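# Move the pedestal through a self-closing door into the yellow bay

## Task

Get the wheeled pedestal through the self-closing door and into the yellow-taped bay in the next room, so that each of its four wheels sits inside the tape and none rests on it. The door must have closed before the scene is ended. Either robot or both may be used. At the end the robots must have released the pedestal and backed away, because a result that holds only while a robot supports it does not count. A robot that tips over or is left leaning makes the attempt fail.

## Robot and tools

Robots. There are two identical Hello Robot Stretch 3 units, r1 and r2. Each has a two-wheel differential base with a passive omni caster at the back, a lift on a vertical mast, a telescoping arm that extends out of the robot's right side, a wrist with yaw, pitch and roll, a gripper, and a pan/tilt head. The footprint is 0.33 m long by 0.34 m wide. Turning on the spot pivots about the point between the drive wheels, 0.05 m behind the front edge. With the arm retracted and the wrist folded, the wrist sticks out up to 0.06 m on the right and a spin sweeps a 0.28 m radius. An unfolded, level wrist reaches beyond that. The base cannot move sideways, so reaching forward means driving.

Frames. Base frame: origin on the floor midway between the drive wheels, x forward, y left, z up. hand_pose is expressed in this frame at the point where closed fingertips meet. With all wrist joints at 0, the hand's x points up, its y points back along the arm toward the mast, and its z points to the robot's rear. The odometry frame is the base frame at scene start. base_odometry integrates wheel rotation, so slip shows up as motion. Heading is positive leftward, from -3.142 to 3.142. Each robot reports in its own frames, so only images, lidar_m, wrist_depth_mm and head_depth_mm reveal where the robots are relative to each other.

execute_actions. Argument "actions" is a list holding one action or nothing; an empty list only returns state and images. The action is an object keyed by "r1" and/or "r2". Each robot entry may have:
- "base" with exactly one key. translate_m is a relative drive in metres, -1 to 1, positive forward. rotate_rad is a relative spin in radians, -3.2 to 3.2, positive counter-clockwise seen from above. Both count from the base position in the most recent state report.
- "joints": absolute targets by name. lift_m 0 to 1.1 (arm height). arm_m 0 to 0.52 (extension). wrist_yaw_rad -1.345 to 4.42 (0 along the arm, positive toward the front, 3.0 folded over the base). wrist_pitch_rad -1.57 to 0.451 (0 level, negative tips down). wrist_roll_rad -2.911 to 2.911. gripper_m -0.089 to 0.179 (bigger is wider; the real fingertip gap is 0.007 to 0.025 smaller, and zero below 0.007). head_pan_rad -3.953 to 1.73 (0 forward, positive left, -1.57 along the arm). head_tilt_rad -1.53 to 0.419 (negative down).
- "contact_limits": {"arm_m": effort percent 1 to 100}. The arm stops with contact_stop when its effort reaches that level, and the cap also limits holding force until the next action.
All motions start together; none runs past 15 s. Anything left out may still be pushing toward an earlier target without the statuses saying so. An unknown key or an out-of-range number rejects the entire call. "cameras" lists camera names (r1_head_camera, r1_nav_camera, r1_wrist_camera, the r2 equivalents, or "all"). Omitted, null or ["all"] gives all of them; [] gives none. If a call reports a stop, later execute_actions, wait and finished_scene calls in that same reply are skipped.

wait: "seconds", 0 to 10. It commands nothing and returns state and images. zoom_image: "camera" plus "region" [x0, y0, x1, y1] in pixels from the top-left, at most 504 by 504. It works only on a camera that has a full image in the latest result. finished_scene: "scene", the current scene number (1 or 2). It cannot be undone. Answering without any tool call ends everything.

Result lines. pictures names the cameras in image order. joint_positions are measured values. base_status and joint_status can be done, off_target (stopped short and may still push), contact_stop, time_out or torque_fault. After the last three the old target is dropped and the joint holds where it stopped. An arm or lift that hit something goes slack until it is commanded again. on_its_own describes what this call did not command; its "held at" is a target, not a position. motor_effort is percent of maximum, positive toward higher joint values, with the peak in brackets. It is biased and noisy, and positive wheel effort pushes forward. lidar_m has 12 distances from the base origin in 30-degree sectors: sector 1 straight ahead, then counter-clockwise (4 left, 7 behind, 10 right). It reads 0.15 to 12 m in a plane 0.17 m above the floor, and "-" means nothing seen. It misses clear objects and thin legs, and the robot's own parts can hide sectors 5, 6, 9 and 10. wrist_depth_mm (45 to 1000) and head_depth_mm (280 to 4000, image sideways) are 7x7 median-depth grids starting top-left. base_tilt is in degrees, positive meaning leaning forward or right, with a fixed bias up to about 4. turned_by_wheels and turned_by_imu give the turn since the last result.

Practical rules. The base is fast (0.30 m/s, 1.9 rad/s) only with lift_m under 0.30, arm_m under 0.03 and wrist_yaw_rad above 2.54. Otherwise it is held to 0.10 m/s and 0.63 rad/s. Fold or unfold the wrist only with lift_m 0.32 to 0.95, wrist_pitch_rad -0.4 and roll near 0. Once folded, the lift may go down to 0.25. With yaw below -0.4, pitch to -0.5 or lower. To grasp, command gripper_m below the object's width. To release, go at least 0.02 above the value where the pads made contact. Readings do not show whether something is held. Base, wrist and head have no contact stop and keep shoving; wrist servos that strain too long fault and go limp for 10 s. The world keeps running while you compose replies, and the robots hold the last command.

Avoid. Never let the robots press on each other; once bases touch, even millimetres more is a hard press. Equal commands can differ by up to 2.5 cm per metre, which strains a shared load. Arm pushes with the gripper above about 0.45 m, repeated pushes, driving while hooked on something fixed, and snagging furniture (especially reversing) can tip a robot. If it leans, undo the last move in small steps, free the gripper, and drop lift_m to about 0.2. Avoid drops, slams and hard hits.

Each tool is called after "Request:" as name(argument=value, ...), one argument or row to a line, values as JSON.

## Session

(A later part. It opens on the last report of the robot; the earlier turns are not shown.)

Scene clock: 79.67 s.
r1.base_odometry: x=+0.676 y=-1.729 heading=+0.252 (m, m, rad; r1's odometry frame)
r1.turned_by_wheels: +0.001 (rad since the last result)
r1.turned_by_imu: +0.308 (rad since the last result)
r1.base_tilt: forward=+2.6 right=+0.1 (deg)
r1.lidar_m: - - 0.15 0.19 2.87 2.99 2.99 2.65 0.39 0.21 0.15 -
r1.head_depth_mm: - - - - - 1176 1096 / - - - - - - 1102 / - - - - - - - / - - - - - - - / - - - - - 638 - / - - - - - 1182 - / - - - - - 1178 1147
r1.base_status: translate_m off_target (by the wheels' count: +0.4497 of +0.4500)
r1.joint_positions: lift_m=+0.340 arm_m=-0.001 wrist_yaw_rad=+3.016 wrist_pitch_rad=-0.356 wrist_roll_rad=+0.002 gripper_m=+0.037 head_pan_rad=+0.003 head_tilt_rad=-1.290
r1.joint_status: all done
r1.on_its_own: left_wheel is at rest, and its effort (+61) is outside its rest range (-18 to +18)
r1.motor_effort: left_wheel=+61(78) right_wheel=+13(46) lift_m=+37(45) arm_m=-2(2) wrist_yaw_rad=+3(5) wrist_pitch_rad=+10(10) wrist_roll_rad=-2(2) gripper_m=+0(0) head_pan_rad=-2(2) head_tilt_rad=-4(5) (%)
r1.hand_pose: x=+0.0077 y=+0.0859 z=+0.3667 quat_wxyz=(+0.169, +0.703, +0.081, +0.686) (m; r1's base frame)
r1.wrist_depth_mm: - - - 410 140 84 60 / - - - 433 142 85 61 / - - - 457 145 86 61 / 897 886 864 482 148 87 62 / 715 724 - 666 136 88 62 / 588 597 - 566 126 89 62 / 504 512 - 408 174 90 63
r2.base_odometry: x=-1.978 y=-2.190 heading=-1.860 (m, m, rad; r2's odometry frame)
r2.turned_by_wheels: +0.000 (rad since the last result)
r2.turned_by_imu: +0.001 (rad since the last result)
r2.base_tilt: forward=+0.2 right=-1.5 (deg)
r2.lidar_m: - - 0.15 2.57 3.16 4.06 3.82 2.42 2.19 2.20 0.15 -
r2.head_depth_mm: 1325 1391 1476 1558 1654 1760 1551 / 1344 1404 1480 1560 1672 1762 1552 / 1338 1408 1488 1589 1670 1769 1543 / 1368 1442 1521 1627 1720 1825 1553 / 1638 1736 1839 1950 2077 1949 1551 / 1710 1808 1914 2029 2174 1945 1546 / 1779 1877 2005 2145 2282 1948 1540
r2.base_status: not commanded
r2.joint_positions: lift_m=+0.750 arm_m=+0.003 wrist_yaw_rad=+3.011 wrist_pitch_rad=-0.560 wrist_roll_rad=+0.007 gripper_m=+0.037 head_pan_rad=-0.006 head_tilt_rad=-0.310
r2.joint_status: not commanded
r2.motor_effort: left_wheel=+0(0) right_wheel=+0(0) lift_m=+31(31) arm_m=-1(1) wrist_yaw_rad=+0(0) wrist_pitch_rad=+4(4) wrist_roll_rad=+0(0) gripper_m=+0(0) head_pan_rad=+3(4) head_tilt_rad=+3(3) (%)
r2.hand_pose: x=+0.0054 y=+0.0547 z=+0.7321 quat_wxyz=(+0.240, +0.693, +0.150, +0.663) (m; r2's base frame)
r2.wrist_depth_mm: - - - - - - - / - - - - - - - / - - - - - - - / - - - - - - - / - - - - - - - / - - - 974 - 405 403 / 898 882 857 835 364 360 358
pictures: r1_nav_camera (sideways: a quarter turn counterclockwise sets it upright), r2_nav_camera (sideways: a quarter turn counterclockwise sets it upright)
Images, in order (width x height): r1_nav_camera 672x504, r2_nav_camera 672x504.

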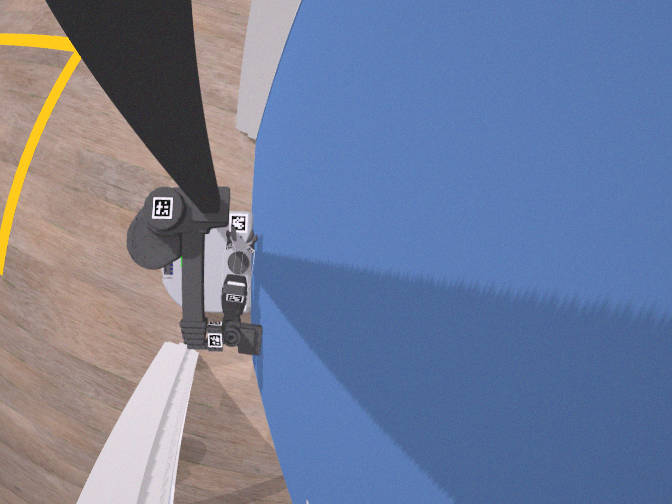

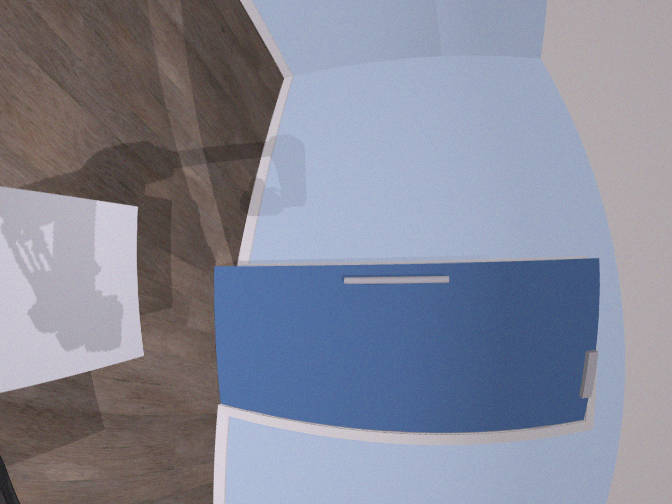

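Door is opening. Continue.

Request:
execute_actions(
  actions=[
    {"r1":{"base":{"translate_m":0.4}},"r2":{"base":{"translate_m":-0.3},"joints":{"head_tilt_rad":-0.9}}},
  ],
  cameras=["r1_nav_camera","r2_nav_camera"],
)

Scene clock: 84.77 s.
r1.base_odometry: x=+1.063 y=-1.629 heading=+0.254 (m, m, rad; r1's odometry frame)
r1.turned_by_wheels: +0.001 (rad since the last result)
r1.turned_by_imu: +0.655 (rad since the last result)
r1.base_tilt: forward=+2.6 right=+0.0 (deg)
r1.lidar_m: - - 0.15 0.19 3.23 3.27 0.62 0.83 2.53 0.22 0.15 -
r1.head_depth_mm: - - - - - 1169 1107 / - - - - - - 1101 / - - - - - - - / - - - - - - - / - - - - - 634 - / - - - - - 1179 - / - - - - - 1178 1143
r1.base_status: translate_m off_target (by the wheels' count: +0.3997 of +0.4000)
r1.joint_positions: lift_m=+0.340 arm_m=-0.001 wrist_yaw_rad=+3.018 wrist_pitch_rad=-0.356 wrist_roll_rad=+0.002 gripper_m=+0.037 head_pan_rad=+0.003 head_tilt_rad=-1.290
r1.joint_status: not commanded
r1.on_its_own: left_wheel is at rest, and its effort (+67) is outside its rest range (-18 to +18)
r1.motor_effort: left_wheel=+67(70) right_wheel=+10(31) lift_m=+36(37) arm_m=-2(2) wrist_yaw_rad=+2(3) wrist_pitch_rad=+10(10) wrist_roll_rad=-2(2) gripper_m=+0(0) head_pan_rad=-2(2) head_tilt_rad=-3(3) (%)
r1.hand_pose: x=+0.0073 y=+0.0860 z=+0.3668 quat_wxyz=(+0.168, +0.703, +0.082, +0.686) (m; r1's base frame)
r1.wrist_depth_mm: - - - 419 141 85 61 / - - - 439 143 86 61 / - - - 461 146 86 61 / 881 890 915 488 148 87 62 / 713 713 - 659 138 88 62 / 594 594 - 571 127 89 63 / 507 512 - 415 174 90 63
r2.base_odometry: x=-1.893 y=-1.903 heading=-1.860 (m, m, rad; r2's odometry frame)
r2.turned_by_wheels: +0.000 (rad since the last result)
r2.turned_by_imu: +0.000 (rad since the last result)
r2.base_tilt: forward=+0.2 right=-1.5 (deg)
r2.lidar_m: 0.36 0.37 2.67 2.67 3.27 3.78 3.62 2.30 2.08 2.10 2.21 0.37
r2.head_depth_mm: 1408 1681 1869 1606 1404 1242 1120 / 1299 1542 1792 1014 868 895 1119 / 1294 1498 1639 997 868 901 1126 / 1979 2188 1899 997 870 903 1120 / 2044 2239 1904 1002 871 902 1129 / 2105 2310 1904 1598 908 1099 1129 / 2221 2335 1907 1629 1417 1261 1130
r2.base_status: done
r2.joint_positions: lift_m=+0.750 arm_m=+0.003 wrist_yaw_rad=+3.011 wrist_pitch_rad=-0.560 wrist_roll_rad=+0.007 gripper_m=+0.037 head_pan_rad=-0.006 head_tilt_rad=-0.889
r2.joint_status: all done
r2.motor_effort: left_wheel=+0(3) right_wheel=+0(2) lift_m=+31(31) arm_m=-1(1) wrist_yaw_rad=-1(0) wrist_pitch_rad=+3(4) wrist_roll_rad=+0(0) gripper_m=+0(0) head_pan_rad=+3(4) head_tilt_rad=-4(21) (%)
r2.hand_pose: x=+0.0054 y=+0.0547 z=+0.7321 quat_wxyz=(+0.240, +0.693, +0.150, +0.663) (m; r2's base frame)
r2.wrist_depth_mm: - - - - - - - / - - - - - - - / - - - - - - - / - - - - - - - / - - - - - - - / - - - 995 - 961 425 / 911 878 865 863 845 596 428
pictures: r1_nav_camera (sideways: a quarter turn counterclockwise sets it upright), r2_nav_camera (sideways: a quarter turn counterclockwise sets it upright)
Images, in order (width x height): r1_nav_camera 672x504, r2_nav_camera 672x504.

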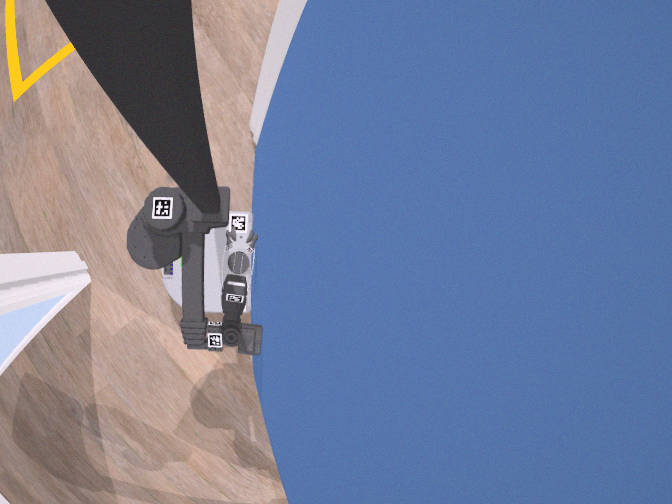

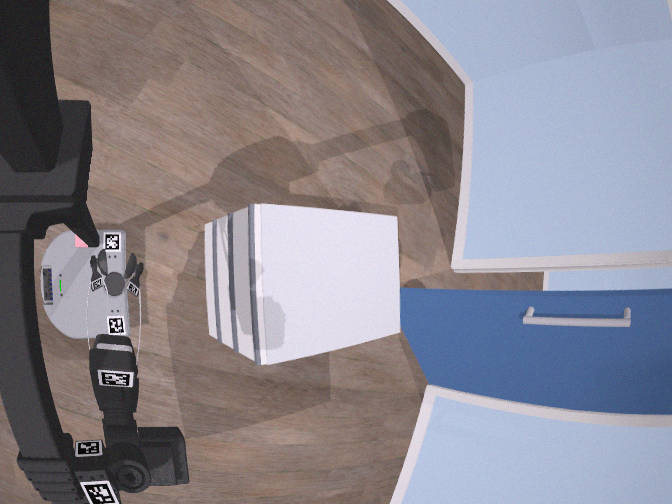

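Request:
execute_actions(
  actions=[
    {"r1":{"base":{"translate_m":0.4}}},
  ],
  cameras=["r1_nav_camera","r2_nav_camera"],
)

Scene clock: 90.10 s.
r1.base_odometry: x=+1.450 y=-1.528 heading=+0.255 (m, m, rad; r1's odometry frame)
r1.turned_by_wheels: +0.002 (rad since the last result)
r1.turned_by_imu: +0.721 (rad since the last result)
r1.base_tilt: forward=+2.6 right=+0.1 (deg)
r1.lidar_m: - - 0.15 0.19 3.55 0.89 2.20 2.93 0.74 0.22 0.15 -
r1.head_depth_mm: - - - - - 1167 1109 / - - - - - - 1100 / - - - - - - - / - - - - - - - / - - - - - 658 - / - - - - - 1178 - / - - - - - 1172 1148
r1.base_status: translate_m off_target (by the wheels' count: +0.3997 of +0.4000)
r1.joint_positions: lift_m=+0.340 arm_m=-0.001 wrist_yaw_rad=+3.021 wrist_pitch_rad=-0.356 wrist_roll_rad=+0.002 gripper_m=+0.037 head_pan_rad=+0.003 head_tilt_rad=-1.290
r1.joint_status: not commanded
r1.on_its_own: left_wheel is at rest, and its effort (+70) is outside its rest range (-18 to +18)
r1.motor_effort: left_wheel=+70(76) right_wheel=+0(26) lift_m=+36(36) arm_m=-1(1) wrist_yaw_rad=+0(3) wrist_pitch_rad=+10(10) wrist_roll_rad=-2(2) gripper_m=+0(0) head_pan_rad=-2(2) head_tilt_rad=-3(3) (%)
r1.hand_pose: x=+0.0065 y=+0.0861 z=+0.3668 quat_wxyz=(+0.167, +0.703, +0.083, +0.687) (m; r1's base frame)
r1.wrist_depth_mm: - - - - 143 86 62 / - - - - 145 87 62 / - - - - 148 88 62 / 885 893 920 846 150 89 63 / 702 710 - 680 140 90 63 / 594 600 - 569 129 90 64 / 508 512 - 419 176 91 64
r2.base_odometry: x=-1.893 y=-1.903 heading=-1.860 (m, m, rad; r2's odometry frame)
r2.turned_by_wheels: +0.000 (rad since the last result)
r2.turned_by_imu: +0.001 (rad since the last result)
r2.base_tilt: forward=+0.2 right=-1.5 (deg)
r2.lidar_m: 0.36 0.37 2.67 2.68 3.29 3.78 3.60 2.30 2.09 2.10 2.22 0.37
r2.head_depth_mm: 2871 2285 1742 1614 1403 1247 1119 / 2899 2289 1845 1019 867 898 1122 / 2884 2296 1907 996 869 897 1122 / 1987 2190 1896 999 870 902 1126 / 2063 2239 1911 1003 871 898 1128 / 2127 2292 1905 1589 906 1100 1125 / 2194 2329 1916 1624 1422 1252 1134
r2.base_status: not commanded
r2.joint_positions: lift_m=+0.750 arm_m=+0.003 wrist_yaw_rad=+3.011 wrist_pitch_rad=-0.560 wrist_roll_rad=+0.007 gripper_m=+0.037 head_pan_rad=-0.006 head_tilt_rad=-0.889
r2.joint_status: not commanded
r2.motor_effort: left_wheel=+0(1) right_wheel=+0(0) lift_m=+31(31) arm_m=-1(1) wrist_yaw_rad=+0(0) wrist_pitch_rad=+4(4) wrist_roll_rad=+0(0) gripper_m=+0(0) head_pan_rad=+3(4) head_tilt_rad=-4(4) (%)
r2.hand_pose: x=+0.0054 y=+0.0547 z=+0.7321 quat_wxyz=(+0.240, +0.693, +0.150, +0.663) (m; r2's base frame)
r2.wrist_depth_mm: - - - - - - - / - - - - - - - / - - - - - - - / - - - - - - - / - - - - - - - / - - 999 991 - 961 419 / 900 885 859 870 859 596 426
pictures: r1_nav_camera (sideways: a quarter turn counterclockwise sets it upright), r2_nav_camera (sideways: a quarter turn counterclockwise sets it upright)
Images, in order (width x height): r1_nav_camera 672x504, r2_nav_camera 672x504.

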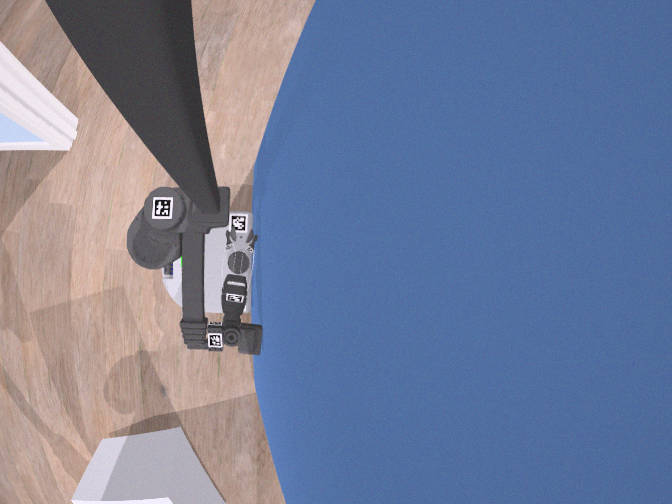

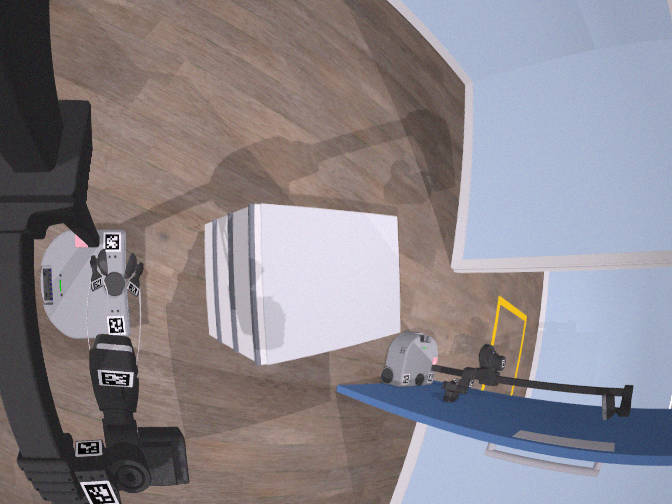

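Request:
execute_actions(
  actions=[
    {"r1":{"base":{"translate_m":0.25}},"r2":{"base":{"rotate_rad":-0.35}}},
  ],
  cameras=["r1_nav_camera","r2_nav_camera"],
)

Scene clock: 94.37 s.
r1.base_odometry: x=+1.691 y=-1.465 heading=+0.256 (m, m, rad; r1's odometry frame)
r1.turned_by_wheels: +0.001 (rad since the last result)
r1.turned_by_imu: +0.095 (rad since the last result)
r1.base_tilt: forward=+2.6 right=+0.0 (deg)
r1.lidar_m: - - 0.15 0.19 3.41 0.93 2.79 1.00 0.74 0.21 0.15 -
r1.head_depth_mm: - - - - - 1172 1111 / - - - - - - 1110 / - - - - - - - / - - - - - - - / - - - - - 815 - / - - - - - 1181 - / - - - - - 1177 1150
r1.base_status: translate_m off_target (by the wheels' count: +0.2497 of +0.2500)
r1.joint_positions: lift_m=+0.340 arm_m=-0.001 wrist_yaw_rad=+3.025 wrist_pitch_rad=-0.356 wrist_roll_rad=+0.002 gripper_m=+0.037 head_pan_rad=+0.001 head_tilt_rad=-1.294
r1.joint_status: not commanded
r1.on_its_own: left_wheel is at rest, and its effort (+53) is outside its rest range (-18 to +18); right_wheel is at rest, and its effort (+23) is outside its rest range (-18 to +18)
r1.motor_effort: left_wheel=+53(100) right_wheel=+23(53) lift_m=+35(37) arm_m=-1(3) wrist_yaw_rad=-2(5) wrist_pitch_rad=+10(12) wrist_roll_rad=-2(2) gripper_m=+0(0) head_pan_rad=-1(2) head_tilt_rad=-1(4) (%)
r1.hand_pose: x=+0.0058 y=+0.0861 z=+0.3668 quat_wxyz=(+0.166, +0.703, +0.084, +0.687) (m; r1's base frame)
r1.wrist_depth_mm: - - - - 146 87 62 / - - - - 148 88 62 / - - - - 150 89 63 / 882 893 930 830 153 89 63 / 716 708 - 709 141 90 63 / 588 601 - 575 130 91 64 / 509 506 - 434 179 92 64
r2.base_odometry: x=-1.893 y=-1.903 heading=-2.209 (m, m, rad; r2's odometry frame)
r2.turned_by_wheels: -0.350 (rad since the last result)
r2.turned_by_imu: -0.343 (rad since the last result)
r2.base_tilt: forward=+0.2 right=-1.5 (deg)
r2.lidar_m: 0.36 0.36 0.40 2.66 2.77 3.80 3.78 2.94 2.17 2.08 2.18 2.08
r2.head_depth_mm: 1074 2092 1878 1602 1409 1255 1122 / 1228 1312 1561 1612 1411 1245 1124 / 1609 1646 1769 1618 1413 1214 1121 / 1551 2225 1795 1545 870 929 1122 / 2926 2319 1898 995 873 857 1111 / 2944 2285 1911 1001 874 812 1099 / 2941 2142 1914 1003 876 789 1095
r2.base_status: done
r2.joint_positions: lift_m=+0.750 arm_m=+0.003 wrist_yaw_rad=+3.011 wrist_pitch_rad=-0.560 wrist_roll_rad=+0.007 gripper_m=+0.037 head_pan_rad=-0.006 head_tilt_rad=-0.889
r2.joint_status: not commanded
r2.motor_effort: left_wheel=+2(5) right_wheel=-1(3) lift_m=+31(31) arm_m=-1(1) wrist_yaw_rad=+0(0) wrist_pitch_rad=+4(4) wrist_roll_rad=+0(0) gripper_m=+1(0) head_pan_rad=+3(4) head_tilt_rad=-4(3) (%)
r2.hand_pose: x=+0.0054 y=+0.0547 z=+0.7321 quat_wxyz=(+0.240, +0.693, +0.150, +0.663) (m; r2's base frame)
r2.wrist_depth_mm: - - - - - - - / - - - - - - - / - - - - - - - / - - - - - 578 560 / - - - - - 499 465 / - - - 978 - 528 414 / 913 893 862 874 833 524 410
pictures: r1_nav_camera (sideways: a quarter turn counterclockwise sets it upright), r2_nav_camera (sideways: a quarter turn counterclockwise sets it upright)
Images, in order (width x height): r1_nav_camera 672x504, r2_nav_camera 672x504.

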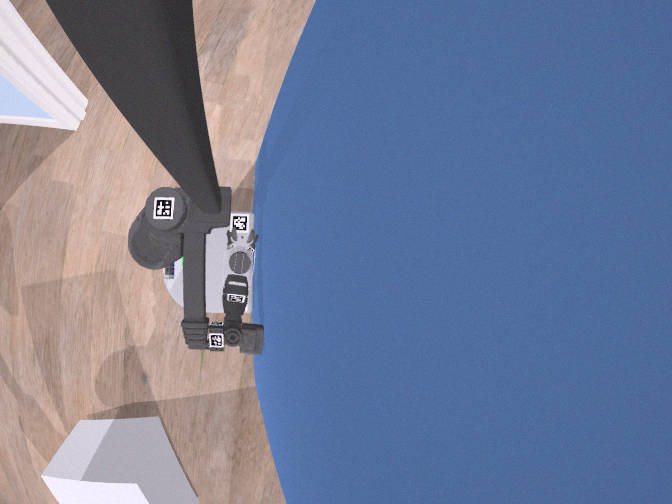

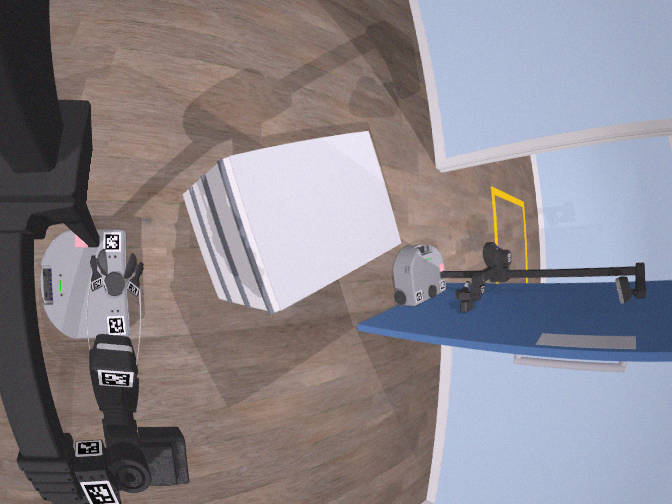

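Request:
execute_actions(
  actions=[
    {"r1":{"base":{"translate_m":-0.005}},"r2":{"joints":{"head_tilt_rad":-0.7,"head_pan_rad":0.2}}},
  ],
  cameras=["r2_head_camera","r1_nav_camera"],
)

Scene clock: 95.77 s.
r1.base_odometry: x=+1.686 y=-1.466 heading=+0.256 (m, m, rad; r1's odometry frame)
r1.turned_by_wheels: +0.000 (rad since the last result)
r1.turned_by_imu: +0.000 (rad since the last result)
r1.base_tilt: forward=+2.6 right=+0.0 (deg)
r1.lidar_m: - - 0.15 0.21 3.41 0.93 2.79 1.00 0.74 0.21 0.15 -
r1.head_depth_mm: - - - - - 1174 1109 / - - - - - - 1102 / - - - - - - - / - - - - - - - / - - - - - 947 - / - - - - - 1184 - / - - - - - 1178 1144
r1.base_status: done
r1.joint_positions: lift_m=+0.340 arm_m=-0.001 wrist_yaw_rad=+3.026 wrist_pitch_rad=-0.356 wrist_roll_rad=+0.002 gripper_m=+0.037 head_pan_rad=+0.001 head_tilt_rad=-1.294
r1.joint_status: not commanded
r1.motor_effort: left_wheel=+0(41) right_wheel=+9(22) lift_m=+35(35) arm_m=-2(2) wrist_yaw_rad=-4(2) wrist_pitch_rad=+10(10) wrist_roll_rad=-2(2) gripper_m=+0(0) head_pan_rad=-1(1) head_tilt_rad=-2(2) (%)
r1.hand_pose: x=+0.0055 y=+0.0861 z=+0.3668 quat_wxyz=(+0.166, +0.702, +0.085, +0.687) (m; r1's base frame)
r1.wrist_depth_mm: - - - - 152 90 64 / - - - - 154 90 64 / - - - - 156 91 64 / 894 889 911 840 158 92 65 / 711 716 - 721 146 93 65 / 589 594 - 582 134 93 65 / 507 506 - 461 185 94 66
r2.base_odometry: x=-1.893 y=-1.903 heading=-2.209 (m, m, rad; r2's odometry frame)
r2.turned_by_wheels: +0.000 (rad since the last result)
r2.turned_by_imu: +0.000 (rad since the last result)
r2.base_tilt: forward=+0.2 right=-1.5 (deg)
r2.lidar_m: 0.36 0.36 0.40 2.66 2.77 3.81 3.77 2.94 2.16 2.09 2.17 2.08
r2.head_depth_mm: 1575 1682 1551 1651 1560 1363 1188 / - 3196 2152 1789 1608 1364 1127 / - 3354 2473 1879 1019 845 796 / - 3394 2460 1943 991 847 776 / - 3057 2313 1957 995 846 773 / 1854 2069 2303 1935 994 848 769 / 1887 2111 2315 1945 1534 886 764
r2.base_status: not commanded
r2.joint_positions: lift_m=+0.750 arm_m=+0.003 wrist_yaw_rad=+3.011 wrist_pitch_rad=-0.560 wrist_roll_rad=+0.007 gripper_m=+0.037 head_pan_rad=+0.193 head_tilt_rad=-0.705
r2.joint_status: all done
r2.motor_effort: left_wheel=+2(1) right_wheel=-1(1) lift_m=+31(31) arm_m=-1(1) wrist_yaw_rad=-1(0) wrist_pitch_rad=+4(4) wrist_roll_rad=+0(0) gripper_m=+0(0) head_pan_rad=+3(27) head_tilt_rad=+2(13) (%)
r2.hand_pose: x=+0.0054 y=+0.0547 z=+0.7321 quat_wxyz=(+0.240, +0.693, +0.150, +0.663) (m; r2's base frame)
r2.wrist_depth_mm: - - - - - - - / - - - - - - - / - - - - - - - / - - - - - 582 542 / - - - - - 501 462 / - 999 - 987 - 528 417 / 886 873 864 872 831 520 415
pictures: r1_nav_camera (sideways: a quarter turn counterclockwise sets it upright), r2_head_camera (sideways: a quarter turn clockwise sets it upright)
Images, in order (width x height): r1_nav_camera 672x504, r2_head_camera 896x504.

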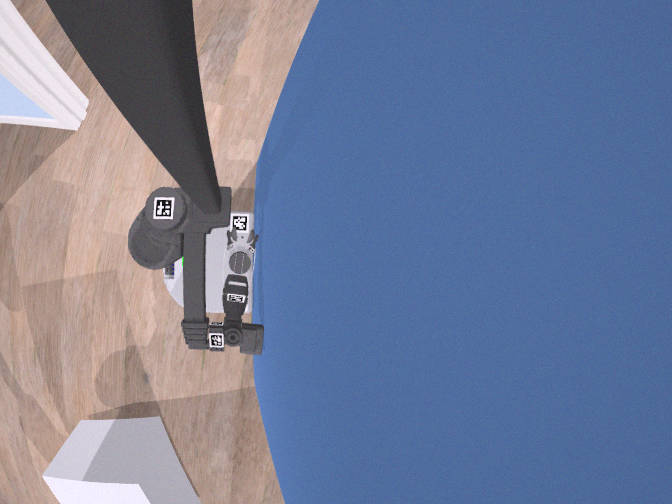

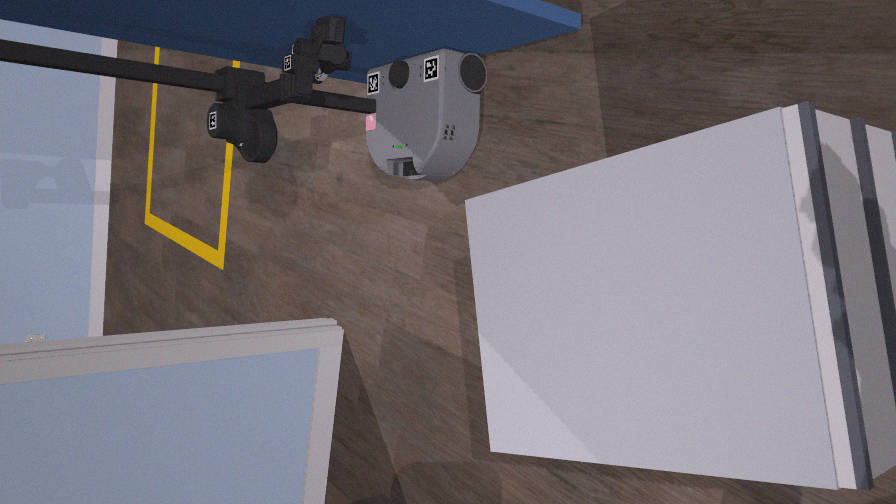

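Request:
execute_actions(
  actions=[
    {"r2":{"base":{"rotate_rad":0.35},"joints":{"head_tilt_rad":-0.8,"head_pan_rad":-0.2}}},
  ],
  cameras=[],
)

Request:
execute_actions(
  actions=[
    {"r2":{"base":{"translate_m":0.85}}},
  ],
  cameras=["r2_head_camera","r2_nav_camera","r1_nav_camera"],
)

Scene clock: 98.37 s.
r1.base_odometry: x=+1.686 y=-1.466 heading=+0.256 (m, m, rad; r1's odometry frame)
r1.turned_by_wheels: +0.000 (rad since the last result)
r1.turned_by_imu: +0.001 (rad since the last result)
r1.base_tilt: forward=+2.6 right=+0.0 (deg)
r1.lidar_m: - - 0.15 0.21 3.39 0.93 2.79 1.00 0.74 0.21 0.15 -
r1.head_depth_mm: - - - - - 1170 1111 / - - - - - - 1099 / - - - - - - - / - - - - - - - / - - - - - 954 - / - - - - - 1180 - / - - - - - 1181 1146
r1.base_status: not commanded
r1.joint_positions: lift_m=+0.340 arm_m=-0.001 wrist_yaw_rad=+3.026 wrist_pitch_rad=-0.356 wrist_roll_rad=+0.002 gripper_m=+0.037 head_pan_rad=+0.001 head_tilt_rad=-1.294
r1.joint_status: not commanded
r1.motor_effort: left_wheel=+0(0) right_wheel=+9(9) lift_m=+35(35) arm_m=-2(2) wrist_yaw_rad=-3(2) wrist_pitch_rad=+10(10) wrist_roll_rad=-2(2) gripper_m=+0(0) head_pan_rad=-1(1) head_tilt_rad=-2(2) (%)
r1.hand_pose: x=+0.0055 y=+0.0861 z=+0.3668 quat_wxyz=(+0.166, +0.702, +0.085, +0.687) (m; r1's base frame)
r1.wrist_depth_mm: - - - - 152 90 64 / - - - - 154 90 64 / - - - - 156 91 64 / 883 884 914 843 159 92 65 / 721 717 - 726 146 93 65 / 590 596 - 590 135 93 65 / 506 513 - 462 185 94 66
r2.base_odometry: x=-1.893 y=-1.903 heading=-1.860 (m, m, rad; r2's odometry frame)
r2.turned_by_wheels: +0.350 (rad since the last result)
r2.turned_by_imu: +0.345 (rad since the last result)
r2.base_tilt: forward=+0.2 right=-1.5 (deg)
r2.lidar_m: 0.36 0.37 2.66 2.68 3.27 3.78 3.60 2.30 2.08 2.10 2.21 0.37
r2.head_depth_mm: 1484 1489 1501 1603 1503 1303 1152 / 3606 1610 1856 1772 1506 1283 1153 / 3867 2630 2045 1779 930 820 1064 / 3845 2765 2155 1097 928 806 982 / 3891 2771 2162 1097 928 806 944 / 1887 2111 2176 1100 929 809 867 / 1907 2154 2179 1740 975 824 1106
r2.base_status: done
r2.joint_positions: lift_m=+0.750 arm_m=+0.003 wrist_yaw_rad=+3.011 wrist_pitch_rad=-0.560 wrist_roll_rad=+0.007 gripper_m=+0.037 head_pan_rad=-0.193 head_tilt_rad=-0.790
r2.joint_status: all done
r2.motor_effort: left_wheel=-2(5) right_wheel=+3(4) lift_m=+31(31) arm_m=-1(1) wrist_yaw_rad=-1(1) wrist_pitch_rad=+4(4) wrist_roll_rad=+0(0) gripper_m=+0(0) head_pan_rad=-5(41) head_tilt_rad=-3(14) (%)
r2.hand_pose: x=+0.0054 y=+0.0547 z=+0.7321 quat_wxyz=(+0.240, +0.693, +0.150, +0.663) (m; r2's base frame)
r2.wrist_depth_mm: - - - - - - - / - - - - - - - / - - - - - - - / - - - - - - - / - - - - - - - / - - 977 998 - 975 429 / 886 869 861 862 855 592 426
pictures: none
No camera images: the call's "cameras" was empty. Leave "cameras" out to get every camera's image.

Scene clock: 107.80 s.
r1.base_odometry: x=+1.686 y=-1.466 heading=+0.256 (m, m, rad; r1's odometry frame)
r1.turned_by_wheels: +0.000 (rad since the last result)
r1.turned_by_imu: +0.002 (rad since the last result)
r1.base_tilt: forward=+2.7 right=+0.1 (deg)
r1.lidar_m: - - 0.15 0.21 3.38 0.93 0.46 0.46 0.56 0.21 0.15 -
r1.head_depth_mm: - - - - - 1177 1112 / - - - - - - 1103 / - - - - - - - / - - - - - - - / - - - - - 953 - / - - - - - 1179 - / - - - - - 1179 1146
r1.base_status: not commanded
r1.joint_positions: lift_m=+0.340 arm_m=-0.001 wrist_yaw_rad=+3.026 wrist_pitch_rad=-0.356 wrist_roll_rad=+0.002 gripper_m=+0.037 head_pan_rad=+0.001 head_tilt_rad=-1.294
r1.joint_status: not commanded
r1.motor_effort: left_wheel=+0(0) right_wheel=+9(10) lift_m=+35(35) arm_m=-2(2) wrist_yaw_rad=-3(2) wrist_pitch_rad=+10(10) wrist_roll_rad=-2(2) gripper_m=+0(1) head_pan_rad=-1(1) head_tilt_rad=-2(2) (%)
r1.hand_pose: x=+0.0055 y=+0.0861 z=+0.3668 quat_wxyz=(+0.166, +0.702, +0.085, +0.687) (m; r1's base frame)
r1.wrist_depth_mm: - - - - 152 90 64 / - - - - 154 90 64 / - - - - 156 91 64 / 896 894 924 834 159 92 65 / 711 713 - 717 146 93 65 / 586 593 - 592 134 93 65 / 510 510 - 468 186 94 66
r2.base_odometry: x=-2.135 y=-2.717 heading=-1.860 (m, m, rad; r2's odometry frame)
r2.turned_by_wheels: +0.000 (rad since the last result)
r2.turned_by_imu: +0.001 (rad since the last result)
r2.base_tilt: forward=+0.2 right=-1.5 (deg)
r2.lidar_m: - - 0.15 0.20 2.91 4.55 4.14 2.62 2.37 0.20 0.15 -
r2.head_depth_mm: 3411 2735 2140 1641 1314 1231 1143 / 3466 2728 2145 1768 1465 1256 709 / 3551 2739 2145 1763 926 802 709 / 3572 2766 2153 1767 926 804 710 / 3634 2630 1981 1684 930 805 712 / 1124 1276 1496 1698 1512 805 712 / 1140 1306 1521 1729 1508 822 725
r2.base_status: done
r2.joint_positions: lift_m=+0.750 arm_m=+0.003 wrist_yaw_rad=+3.011 wrist_pitch_rad=-0.561 wrist_roll_rad=+0.007 gripper_m=+0.037 head_pan_rad=-0.194 head_tilt_rad=-0.793
r2.joint_status: not commanded
r2.motor_effort: left_wheel=+8(53) right_wheel=+14(36) lift_m=+31(32) arm_m=-1(1) wrist_yaw_rad=-1(0) wrist_pitch_rad=+4(4) wrist_roll_rad=+0(0) gripper_m=+0(0) head_pan_rad=-5(5) head_tilt_rad=-2(3) (%)
r2.hand_pose: x=+0.0053 y=+0.0545 z=+0.7319 quat_wxyz=(+0.241, +0.693, +0.151, +0.663) (m; r2's base frame)
r2.wrist_depth_mm: - - - - - - - / - - - - - - - / - - - - - - - / - - - - - - - / - - - - - - - / - 994 978 960 - 410 407 / 906 872 867 842 362 362 360
pictures: r1_nav_camera (sideways: a quarter turn counterclockwise sets it upright), r2_head_camera (sideways: a quarter turn clockwise sets it upright), r2_nav_camera (sideways: a quarter turn counterclockwise sets it upright)
Images, in order (width x height): r1_nav_camera 672x504, r2_head_camera 896x504, r2_nav_camera 672x504.

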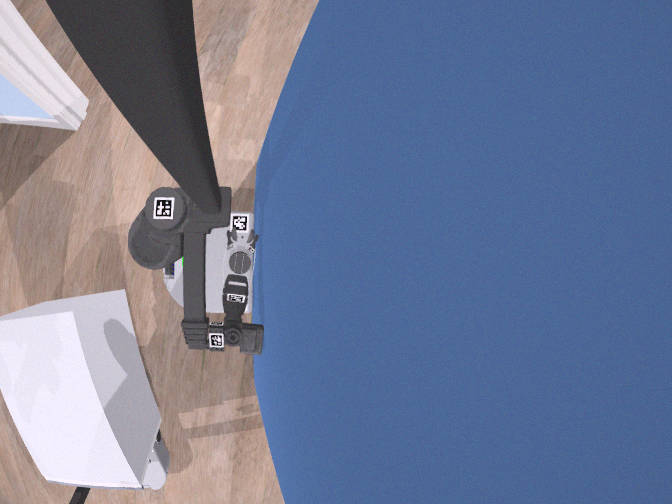

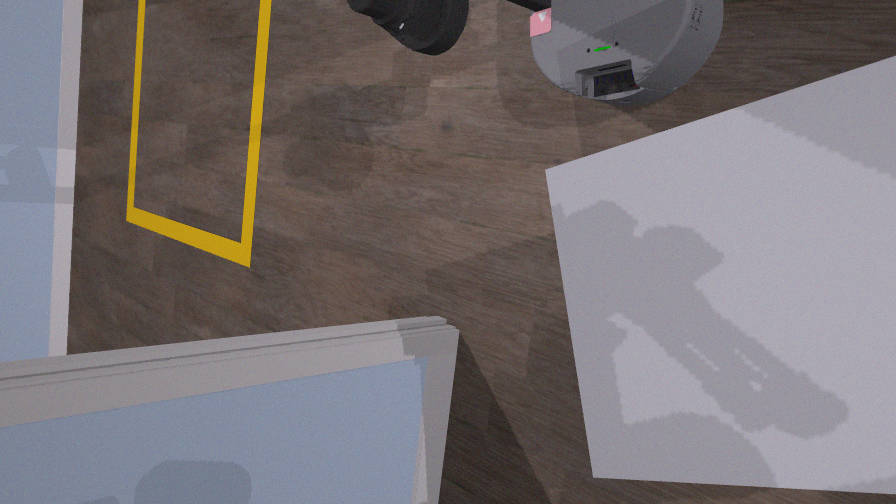

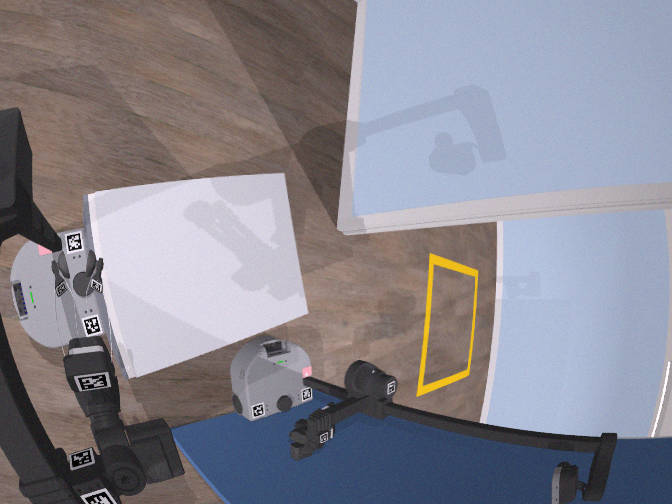

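Request:
execute_actions(
  actions=[
    {"r2":{"base":{"translate_m":-0.45},"joints":{"head_pan_rad":0}}},
  ],
  cameras=[],
)

Request:
execute_actions(
  actions=[
    {"r2":{"base":{"rotate_rad":1.22}}},
  ],
  cameras=[],
)

Request:
execute_actions(
  actions=[
    {"r2":{"base":{"translate_m":0.36}}},
  ],
  cameras=[],
)

Request:
execute_actions(
  actions=[
    {"r2":{"base":{"rotate_rad":-1.57}}},
  ],
  cameras=["r2_head_camera","r2_nav_camera"],
)

Scene clock: 114.47 s.
r1.base_odometry: x=+1.686 y=-1.466 heading=+0.256 (m, m, rad; r1's odometry frame)
r1.turned_by_wheels: +0.000 (rad since the last result)
r1.turned_by_imu: +0.002 (rad since the last result)
r1.base_tilt: forward=+2.7 right=+0.1 (deg)
r1.lidar_m: - - 0.15 0.21 3.40 0.93 0.46 0.46 0.56 0.21 0.15 -
r1.head_depth_mm: - - - - - 1173 1110 / - - - - - - 1100 / - - - - - - - / - - - - - - - / - - - - - 951 - / - - - - - 1183 - / - - - - - 1180 1145
r1.base_status: not commanded
r1.joint_positions: lift_m=+0.340 arm_m=-0.001 wrist_yaw_rad=+3.026 wrist_pitch_rad=-0.356 wrist_roll_rad=+0.002 gripper_m=+0.037 head_pan_rad=+0.001 head_tilt_rad=-1.294
r1.joint_status: not commanded
r1.motor_effort: left_wheel=+0(0) right_wheel=+9(10) lift_m=+35(35) arm_m=-2(1) wrist_yaw_rad=-2(1) wrist_pitch_rad=+10(10) wrist_roll_rad=-2(2) gripper_m=+0(0) head_pan_rad=-1(1) head_tilt_rad=-2(1) (%)
r1.hand_pose: x=+0.0055 y=+0.0861 z=+0.3668 quat_wxyz=(+0.166, +0.702, +0.085, +0.687) (m; r1's base frame)
r1.wrist_depth_mm: - - - - 152 90 64 / - - - - 154 90 64 / - - - - 156 91 64 / 886 887 907 840 159 92 65 / 706 712 - 730 146 93 65 / 594 597 - 579 134 93 65 / 507 510 - 463 185 94 66
r2.base_odometry: x=-2.007 y=-2.286 heading=-1.860 (m, m, rad; r2's odometry frame)
r2.turned_by_wheels: +0.000 (rad since the last result)
r2.turned_by_imu: +0.000 (rad since the last result)
r2.base_tilt: forward=+0.3 right=-1.5 (deg)
r2.lidar_m: 0.50 0.52 2.53 2.54 3.08 4.14 3.86 2.46 2.22 2.23 0.88 0.52
r2.head_depth_mm: 3710 2723 2140 1587 1469 1296 1148 / 3737 2731 2162 1174 924 1061 1146 / 3780 2739 2155 1093 926 1015 1154 / 1553 1768 2004 1095 923 1015 1154 / 1594 1827 2037 1097 925 1017 1150 / 1652 1901 2094 1772 1412 1255 1159 / 1711 1995 2166 1779 1499 1310 1157
r2.base_status: done
r2.joint_positions: lift_m=+0.750 arm_m=+0.003 wrist_yaw_rad=+3.011 wrist_pitch_rad=-0.561 wrist_roll_rad=+0.007 gripper_m=+0.037 head_pan_rad=-0.007 head_tilt_rad=-0.793
r2.joint_status: all done
r2.motor_effort: left_wheel=+0(5) right_wheel=+1(7) lift_m=+31(31) arm_m=-1(1) wrist_yaw_rad=+0(0) wrist_pitch_rad=+4(4) wrist_roll_rad=+0(0) gripper_m=+0(0) head_pan_rad=+5(26) head_tilt_rad=-2(2) (%)
r2.hand_pose: x=+0.0053 y=+0.0545 z=+0.7319 quat_wxyz=(+0.241, +0.693, +0.151, +0.663) (m; r2's base frame)
r2.wrist_depth_mm: - - - - - - - / - - - - - - - / - - - - - - - / - - - - - - - / - - - - - - - / - - - 976 - 938 920 / 908 899 865 871 860 826 593
pictures: none
No camera images: the call's "cameras" was empty. Leave "cameras" out to get every camera's image.

Scene clock: 117.33 s.
r1.base_odometry: x=+1.686 y=-1.466 heading=+0.256 (m, m, rad; r1's odometry frame)
r1.turned_by_wheels: +0.000 (rad since the last result)
r1.turned_by_imu: +0.001 (rad since the last result)
r1.base_tilt: forward=+2.6 right=+0.1 (deg)
r1.lidar_m: - - 0.15 0.21 3.41 0.93 0.46 0.46 0.56 0.21 0.15 -
r1.head_depth_mm: - - - - - 1172 1113 / - - - - - - 1106 / - - - - - - - / - - - - - - - / - - - - - 950 - / - - - - - 1182 - / - - - - - 1181 1144
r1.base_status: not commanded
r1.joint_positions: lift_m=+0.340 arm_m=-0.001 wrist_yaw_rad=+3.026 wrist_pitch_rad=-0.356 wrist_roll_rad=+0.002 gripper_m=+0.037 head_pan_rad=+0.001 head_tilt_rad=-1.294
r1.joint_status: not commanded
r1.motor_effort: left_wheel=+0(0) right_wheel=+9(9) lift_m=+35(35) arm_m=-2(2) wrist_yaw_rad=-3(2) wrist_pitch_rad=+10(10) wrist_roll_rad=-2(2) gripper_m=+0(0) head_pan_rad=+0(1) head_tilt_rad=-2(2) (%)
r1.hand_pose: x=+0.0055 y=+0.0861 z=+0.3668 quat_wxyz=(+0.166, +0.702, +0.085, +0.687) (m; r1's base frame)
r1.wrist_depth_mm: - - - - 152 90 64 / - - - - 154 90 64 / - - - - 156 91 64 / 896 905 904 841 158 92 65 / 702 714 - 711 146 93 65 / 589 593 - 587 134 93 65 / 503 508 - 465 185 94 66
r2.base_odometry: x=-2.007 y=-2.286 heading=-0.640 (m, m, rad; r2's odometry frame)
r2.turned_by_wheels: +1.220 (rad since the last result)
r2.turned_by_imu: +1.201 (rad since the last result)
r2.base_tilt: forward=+0.2 right=-1.6 (deg)
r2.lidar_m: 2.53 2.62 3.56 4.13 3.16 2.31 2.22 2.31 0.88 0.50 0.50 2.31
r2.head_depth_mm: 2227 2490 2135 1765 1492 1302 1149 / 2233 2480 2152 1755 1502 1299 1151 / 2231 2455 2154 1764 1501 1308 1151 / 2233 2482 2147 1771 1510 1306 1152 / 2230 2497 2151 1777 1502 1308 1157 / 2220 2482 2168 1784 1512 1306 1158 / 2225 2499 2177 1779 1503 1307 1158
r2.base_status: done
r2.joint_positions: lift_m=+0.750 arm_m=+0.003 wrist_yaw_rad=+3.011 wrist_pitch_rad=-0.561 wrist_roll_rad=+0.007 gripper_m=+0.037 head_pan_rad=-0.007 head_tilt_rad=-0.793
r2.joint_status: not commanded
r2.motor_effort: left_wheel=-3(5) right_wheel=+3(6) lift_m=+31(31) arm_m=-1(1) wrist_yaw_rad=-1(0) wrist_pitch_rad=+4(4) wrist_roll_rad=+0(0) gripper_m=+0(0) head_pan_rad=+3(3) head_tilt_rad=-2(2) (%)
r2.hand_pose: x=+0.0053 y=+0.0545 z=+0.7319 quat_wxyz=(+0.241, +0.693, +0.151, +0.663) (m; r2's base frame)
r2.wrist_depth_mm: - - - - - - - / - - - - - - - / - - - - - - - / - - - - - - - / - - - - - - - / - 989 980 975 - 977 945 / 902 890 862 864 865 836 830
pictures: none
No camera images: the call's "cameras" was empty. Leave "cameras" out to get every camera's image.

Scene clock: 122.37 s.
r1.base_odometry: x=+1.686 y=-1.466 heading=+0.256 (m, m, rad; r1's odometry frame)
r1.turned_by_wheels: +0.000 (rad since the last result)
r1.turned_by_imu: +0.001 (rad since the last result)
r1.base_tilt: forward=+2.7 right=+0.0 (deg)
r1.lidar_m: - - 0.15 0.21 3.40 0.93 0.46 0.46 0.56 0.21 0.15 -
r1.head_depth_mm: - - - - - 1172 1111 / - - - - - - 1105 / - - - - - - - / - - - - - - - / - - - - - 947 - / - - - - - 1183 - / - - - - - 1174 1143
r1.base_status: not commanded
r1.joint_positions: lift_m=+0.340 arm_m=-0.001 wrist_yaw_rad=+3.026 wrist_pitch_rad=-0.356 wrist_roll_rad=+0.002 gripper_m=+0.037 head_pan_rad=+0.001 head_tilt_rad=-1.294
r1.joint_status: not commanded
r1.motor_effort: left_wheel=+0(0) right_wheel=+9(9) lift_m=+35(35) arm_m=-2(2) wrist_yaw_rad=-2(3) wrist_pitch_rad=+10(10) wrist_roll_rad=-2(2) gripper_m=+0(0) head_pan_rad=-1(1) head_tilt_rad=-2(2) (%)
r1.hand_pose: x=+0.0055 y=+0.0861 z=+0.3668 quat_wxyz=(+0.166, +0.702, +0.085, +0.687) (m; r1's base frame)
r1.wrist_depth_mm: - - - - 152 90 64 / - - - - 154 90 64 / - - - - 156 91 64 / 882 879 914 831 158 92 65 / 712 717 - 709 146 93 65 / 592 593 - 590 134 93 65 / 505 512 - 462 185 94 66
r2.base_odometry: x=-1.718 y=-2.501 heading=-0.640 (m, m, rad; r2's odometry frame)
r2.turned_by_wheels: +0.000 (rad since the last result)
r2.turned_by_imu: +0.003 (rad since the last result)
r2.base_tilt: forward=+0.2 right=-1.5 (deg)
r2.lidar_m: 2.17 2.25 3.06 4.15 3.66 2.68 2.58 2.33 0.46 0.40 1.70 2.25
r2.head_depth_mm: 1911 2156 2136 1761 1493 1303 1149 / 1904 2186 2147 1769 1500 1307 1156 / 1902 2170 2157 1765 1494 1302 1152 / 1912 2173 2154 1776 1507 1309 1154 / 1908 2178 2162 1778 1497 1296 1157 / 1901 2175 2166 1779 1509 1312 1152 / 1917 2173 2163 1790 1508 1309 1158
r2.base_status: done
r2.joint_positions: lift_m=+0.750 arm_m=+0.003 wrist_yaw_rad=+3.011 wrist_pitch_rad=-0.561 wrist_roll_rad=+0.007 gripper_m=+0.037 head_pan_rad=-0.007 head_tilt_rad=-0.793
r2.joint_status: not commanded
r2.motor_effort: left_wheel=-1(2) right_wheel=+2(6) lift_m=+31(31) arm_m=-1(1) wrist_yaw_rad=-1(1) wrist_pitch_rad=+4(4) wrist_roll_rad=+0(0) gripper_m=+0(0) head_pan_rad=+3(5) head_tilt_rad=-2(2) (%)
r2.hand_pose: x=+0.0053 y=+0.0545 z=+0.7319 quat_wxyz=(+0.241, +0.693, +0.151, +0.663) (m; r2's base frame)
r2.wrist_depth_mm: - - - - - - - / - - - - - - - / - - - - - - - / - - - - - - - / - - - - - - - / - - - 972 - 978 957 / 910 900 866 858 851 829 828
pictures: none
No camera images: the call's "cameras" was empty. Leave "cameras" out to get every camera's image.

Scene clock: 125.80 s.
r1.base_odometry: x=+1.686 y=-1.466 heading=+0.256 (m, m, rad; r1's odometry frame)
r1.turned_by_wheels: +0.000 (rad since the last result)
r1.turned_by_imu: +0.001 (rad since the last result)
r1.base_tilt: forward=+2.7 right=+0.0 (deg)
r1.lidar_m: - - 0.15 0.21 3.40 0.93 0.46 0.46 0.56 0.21 0.15 -
r1.head_depth_mm: - - - - - 1172 1112 / - - - - - - 1106 / - - - - - - - / - - - - - - - / - - - - - 949 - / - - - - - 1182 - / - - - - - 1175 1143
r1.base_status: not commanded
r1.joint_positions: lift_m=+0.340 arm_m=-0.001 wrist_yaw_rad=+3.026 wrist_pitch_rad=-0.356 wrist_roll_rad=+0.002 gripper_m=+0.037 head_pan_rad=+0.001 head_tilt_rad=-1.294
r1.joint_status: not commanded
r1.motor_effort: left_wheel=+0(0) right_wheel=+9(10) lift_m=+35(35) arm_m=-2(2) wrist_yaw_rad=-2(3) wrist_pitch_rad=+10(10) wrist_roll_rad=-2(2) gripper_m=+0(0) head_pan_rad=+0(1) head_tilt_rad=-2(2) (%)
r1.hand_pose: x=+0.0055 y=+0.0861 z=+0.3668 quat_wxyz=(+0.166, +0.702, +0.085, +0.687) (m; r1's base frame)
r1.wrist_depth_mm: - - - - 152 90 64 / - - - - 154 91 64 / - - - - 157 91 64 / 872 889 920 837 158 92 65 / 701 721 - 728 146 93 65 / 596 594 - 587 134 93 65 / 504 512 - 458 185 94 66
r2.base_odometry: x=-1.718 y=-2.501 heading=-2.210 (m, m, rad; r2's odometry frame)
r2.turned_by_wheels: -1.570 (rad since the last result)
r2.turned_by_imu: -1.543 (rad since the last result)
r2.base_tilt: forward=+0.2 right=-1.5 (deg)
r2.lidar_m: 0.40 1.70 2.25 2.17 2.26 3.10 4.15 3.63 2.67 2.58 1.10 0.46
r2.head_depth_mm: 3807 2723 1974 1544 924 1034 1149 / 3795 2720 2140 1091 923 932 1149 / 3757 2744 2153 1090 924 852 1117 / 3830 2726 2153 1093 929 879 1116 / 3460 2465 1947 1124 1363 1303 1155 / 1444 1627 1910 1777 1507 1307 1157 / 1446 1629 1898 1784 1502 1309 1154
r2.base_status: done
r2.joint_positions: lift_m=+0.750 arm_m=+0.003 wrist_yaw_rad=+3.011 wrist_pitch_rad=-0.561 wrist_roll_rad=+0.007 gripper_m=+0.037 head_pan_rad=-0.007 head_tilt_rad=-0.793
r2.joint_status: not commanded
r2.motor_effort: left_wheel=+2(6) right_wheel=-1(3) lift_m=+31(31) arm_m=-1(1) wrist_yaw_rad=-1(1) wrist_pitch_rad=+4(4) wrist_roll_rad=+0(0) gripper_m=+0(0) head_pan_rad=+3(5) head_tilt_rad=-2(2) (%)
r2.hand_pose: x=+0.0053 y=+0.0545 z=+0.7319 quat_wxyz=(+0.241, +0.693, +0.151, +0.663) (m; r2's base frame)
r2.wrist_depth_mm: - - - - - - - / - - - - - - - / - - - - - - - / - - - - - - - / - - - - - - - / - 991 984 987 - 973 954 / 904 894 879 849 856 844 835
pictures: r2_head_camera (sideways: a quarter turn clockwise sets it upright), r2_nav_camera (sideways: a quarter turn counterclockwise sets it upright)
Images, in order (width x height): r2_head_camera 896x504, r2_nav_camera 672x504.

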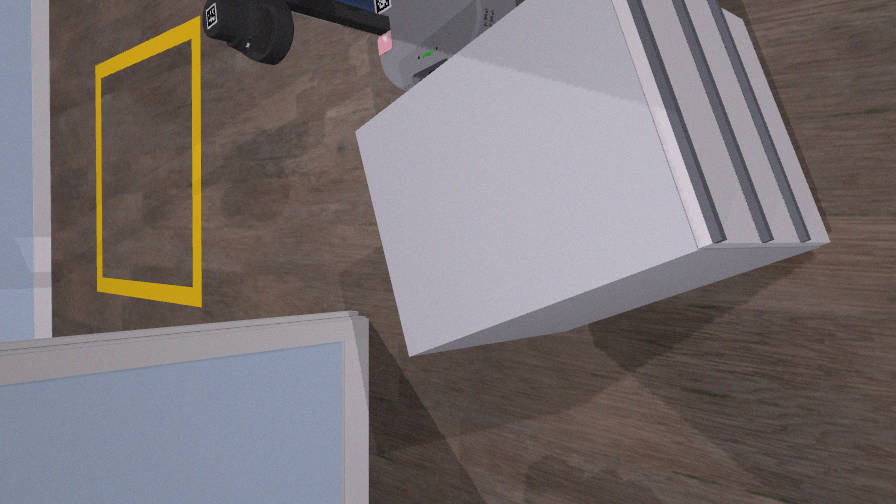

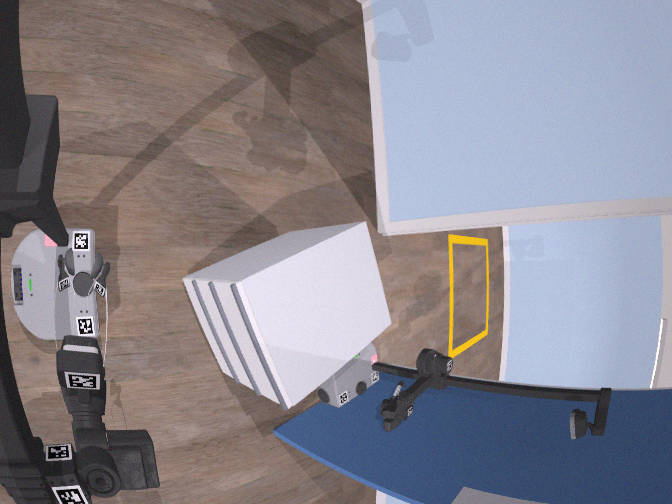

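Request:
execute_actions(
  actions=[
    {"r2":{"base":{"translate_m":0.55},"joints":{"head_tilt_rad":-0.95}}},
  ],
  cameras=["r2_head_camera","r2_nav_camera","r1_nav_camera"],
)

Scene clock: 132.67 s.
r1.base_odometry: x=+1.686 y=-1.466 heading=+0.256 (m, m, rad; r1's odometry frame)
r1.turned_by_wheels: +0.000 (rad since the last result)
r1.turned_by_imu: +0.002 (rad since the last result)
r1.base_tilt: forward=+2.7 right=+0.0 (deg)
r1.lidar_m: - - 0.15 0.21 3.41 0.93 0.36 0.37 0.49 0.21 0.15 -
r1.head_depth_mm: - - - - - 1166 1112 / - - - - - - 1104 / - - - - - - - / - - - - - - - / - - - - - 948 - / - - - - - 1187 - / - - - - - 1185 1143
r1.base_status: not commanded
r1.joint_positions: lift_m=+0.340 arm_m=-0.001 wrist_yaw_rad=+3.026 wrist_pitch_rad=-0.356 wrist_roll_rad=+0.002 gripper_m=+0.037 head_pan_rad=+0.001 head_tilt_rad=-1.294
r1.joint_status: not commanded
r1.motor_effort: left_wheel=+0(0) right_wheel=+10(9) lift_m=+35(35) arm_m=-2(2) wrist_yaw_rad=-3(3) wrist_pitch_rad=+10(10) wrist_roll_rad=-2(2) gripper_m=+0(0) head_pan_rad=-1(0) head_tilt_rad=-2(2) (%)
r1.hand_pose: x=+0.0055 y=+0.0861 z=+0.3668 quat_wxyz=(+0.166, +0.702, +0.085, +0.687) (m; r1's base frame)
r1.wrist_depth_mm: - - - - 153 90 64 / - - - - 155 90 64 / - - - - 156 91 64 / 896 895 936 836 159 92 65 / 705 708 - 718 146 93 65 / 582 598 - 588 134 93 65 / 505 517 - 467 185 94 66
r2.base_odometry: x=-2.046 y=-2.942 heading=-2.210 (m, m, rad; r2's odometry frame)
r2.turned_by_wheels: +0.000 (rad since the last result)
r2.turned_by_imu: +0.002 (rad since the last result)
r2.base_tilt: forward=+0.2 right=-1.5 (deg)
r2.lidar_m: - 1.34 1.57 2.17 2.26 3.09 4.69 3.64 2.68 2.58 0.15 -
r2.head_depth_mm: 2523 2109 1776 1326 840 752 680 / 2566 2102 1794 952 839 752 682 / 2591 2114 1781 954 844 756 683 / 2584 2111 1795 955 846 755 684 / 2572 2139 1717 1559 894 1194 1100 / 1020 1184 1412 1565 1381 1239 1117 / 1014 1181 1410 1564 1387 1238 1122
r2.base_status: done
r2.joint_positions: lift_m=+0.750 arm_m=+0.003 wrist_yaw_rad=+3.011 wrist_pitch_rad=-0.561 wrist_roll_rad=+0.007 gripper_m=+0.037 head_pan_rad=-0.007 head_tilt_rad=-0.941
r2.joint_status: all done
r2.motor_effort: left_wheel=+8(26) right_wheel=+5(23) lift_m=+31(31) arm_m=-1(1) wrist_yaw_rad=-1(0) wrist_pitch_rad=+4(5) wrist_roll_rad=+0(0) gripper_m=+0(0) head_pan_rad=+4(4) head_tilt_rad=-3(17) (%)
r2.hand_pose: x=+0.0054 y=+0.0545 z=+0.7319 quat_wxyz=(+0.241, +0.693, +0.151, +0.663) (m; r2's base frame)
r2.wrist_depth_mm: - - - - - - - / - - - - - - - / - - - - - - - / - - - - - - - / - - - - - - - / - - - - - 982 924 / 915 907 861 856 868 846 364
pictures: r1_nav_camera (sideways: a quarter turn counterclockwise sets it upright), r2_head_camera (sideways: a quarter turn clockwise sets it upright), r2_nav_camera (sideways: a quarter turn counterclockwise sets it upright)
Images, in order (width x height): r1_nav_camera 672x504, r2_head_camera 896x504, r2_nav_camera 672x504.

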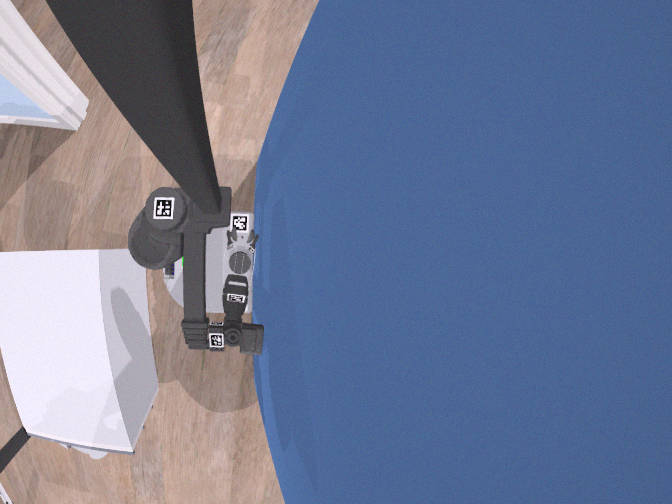

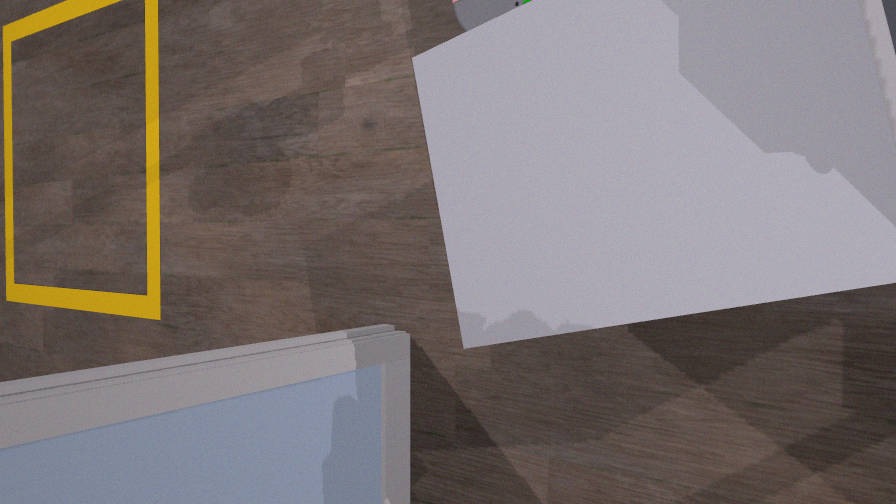

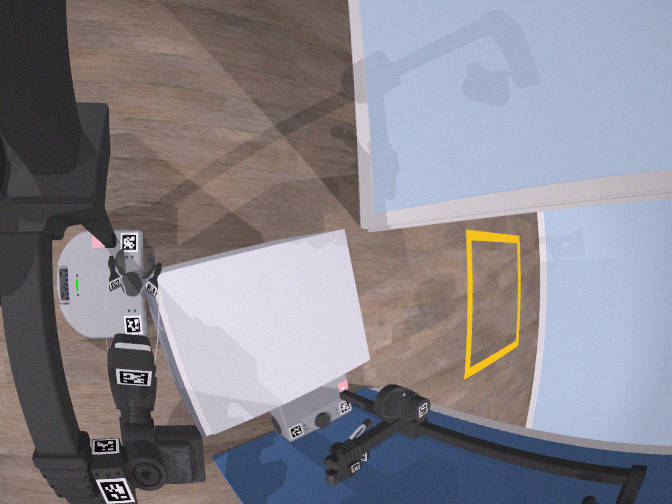

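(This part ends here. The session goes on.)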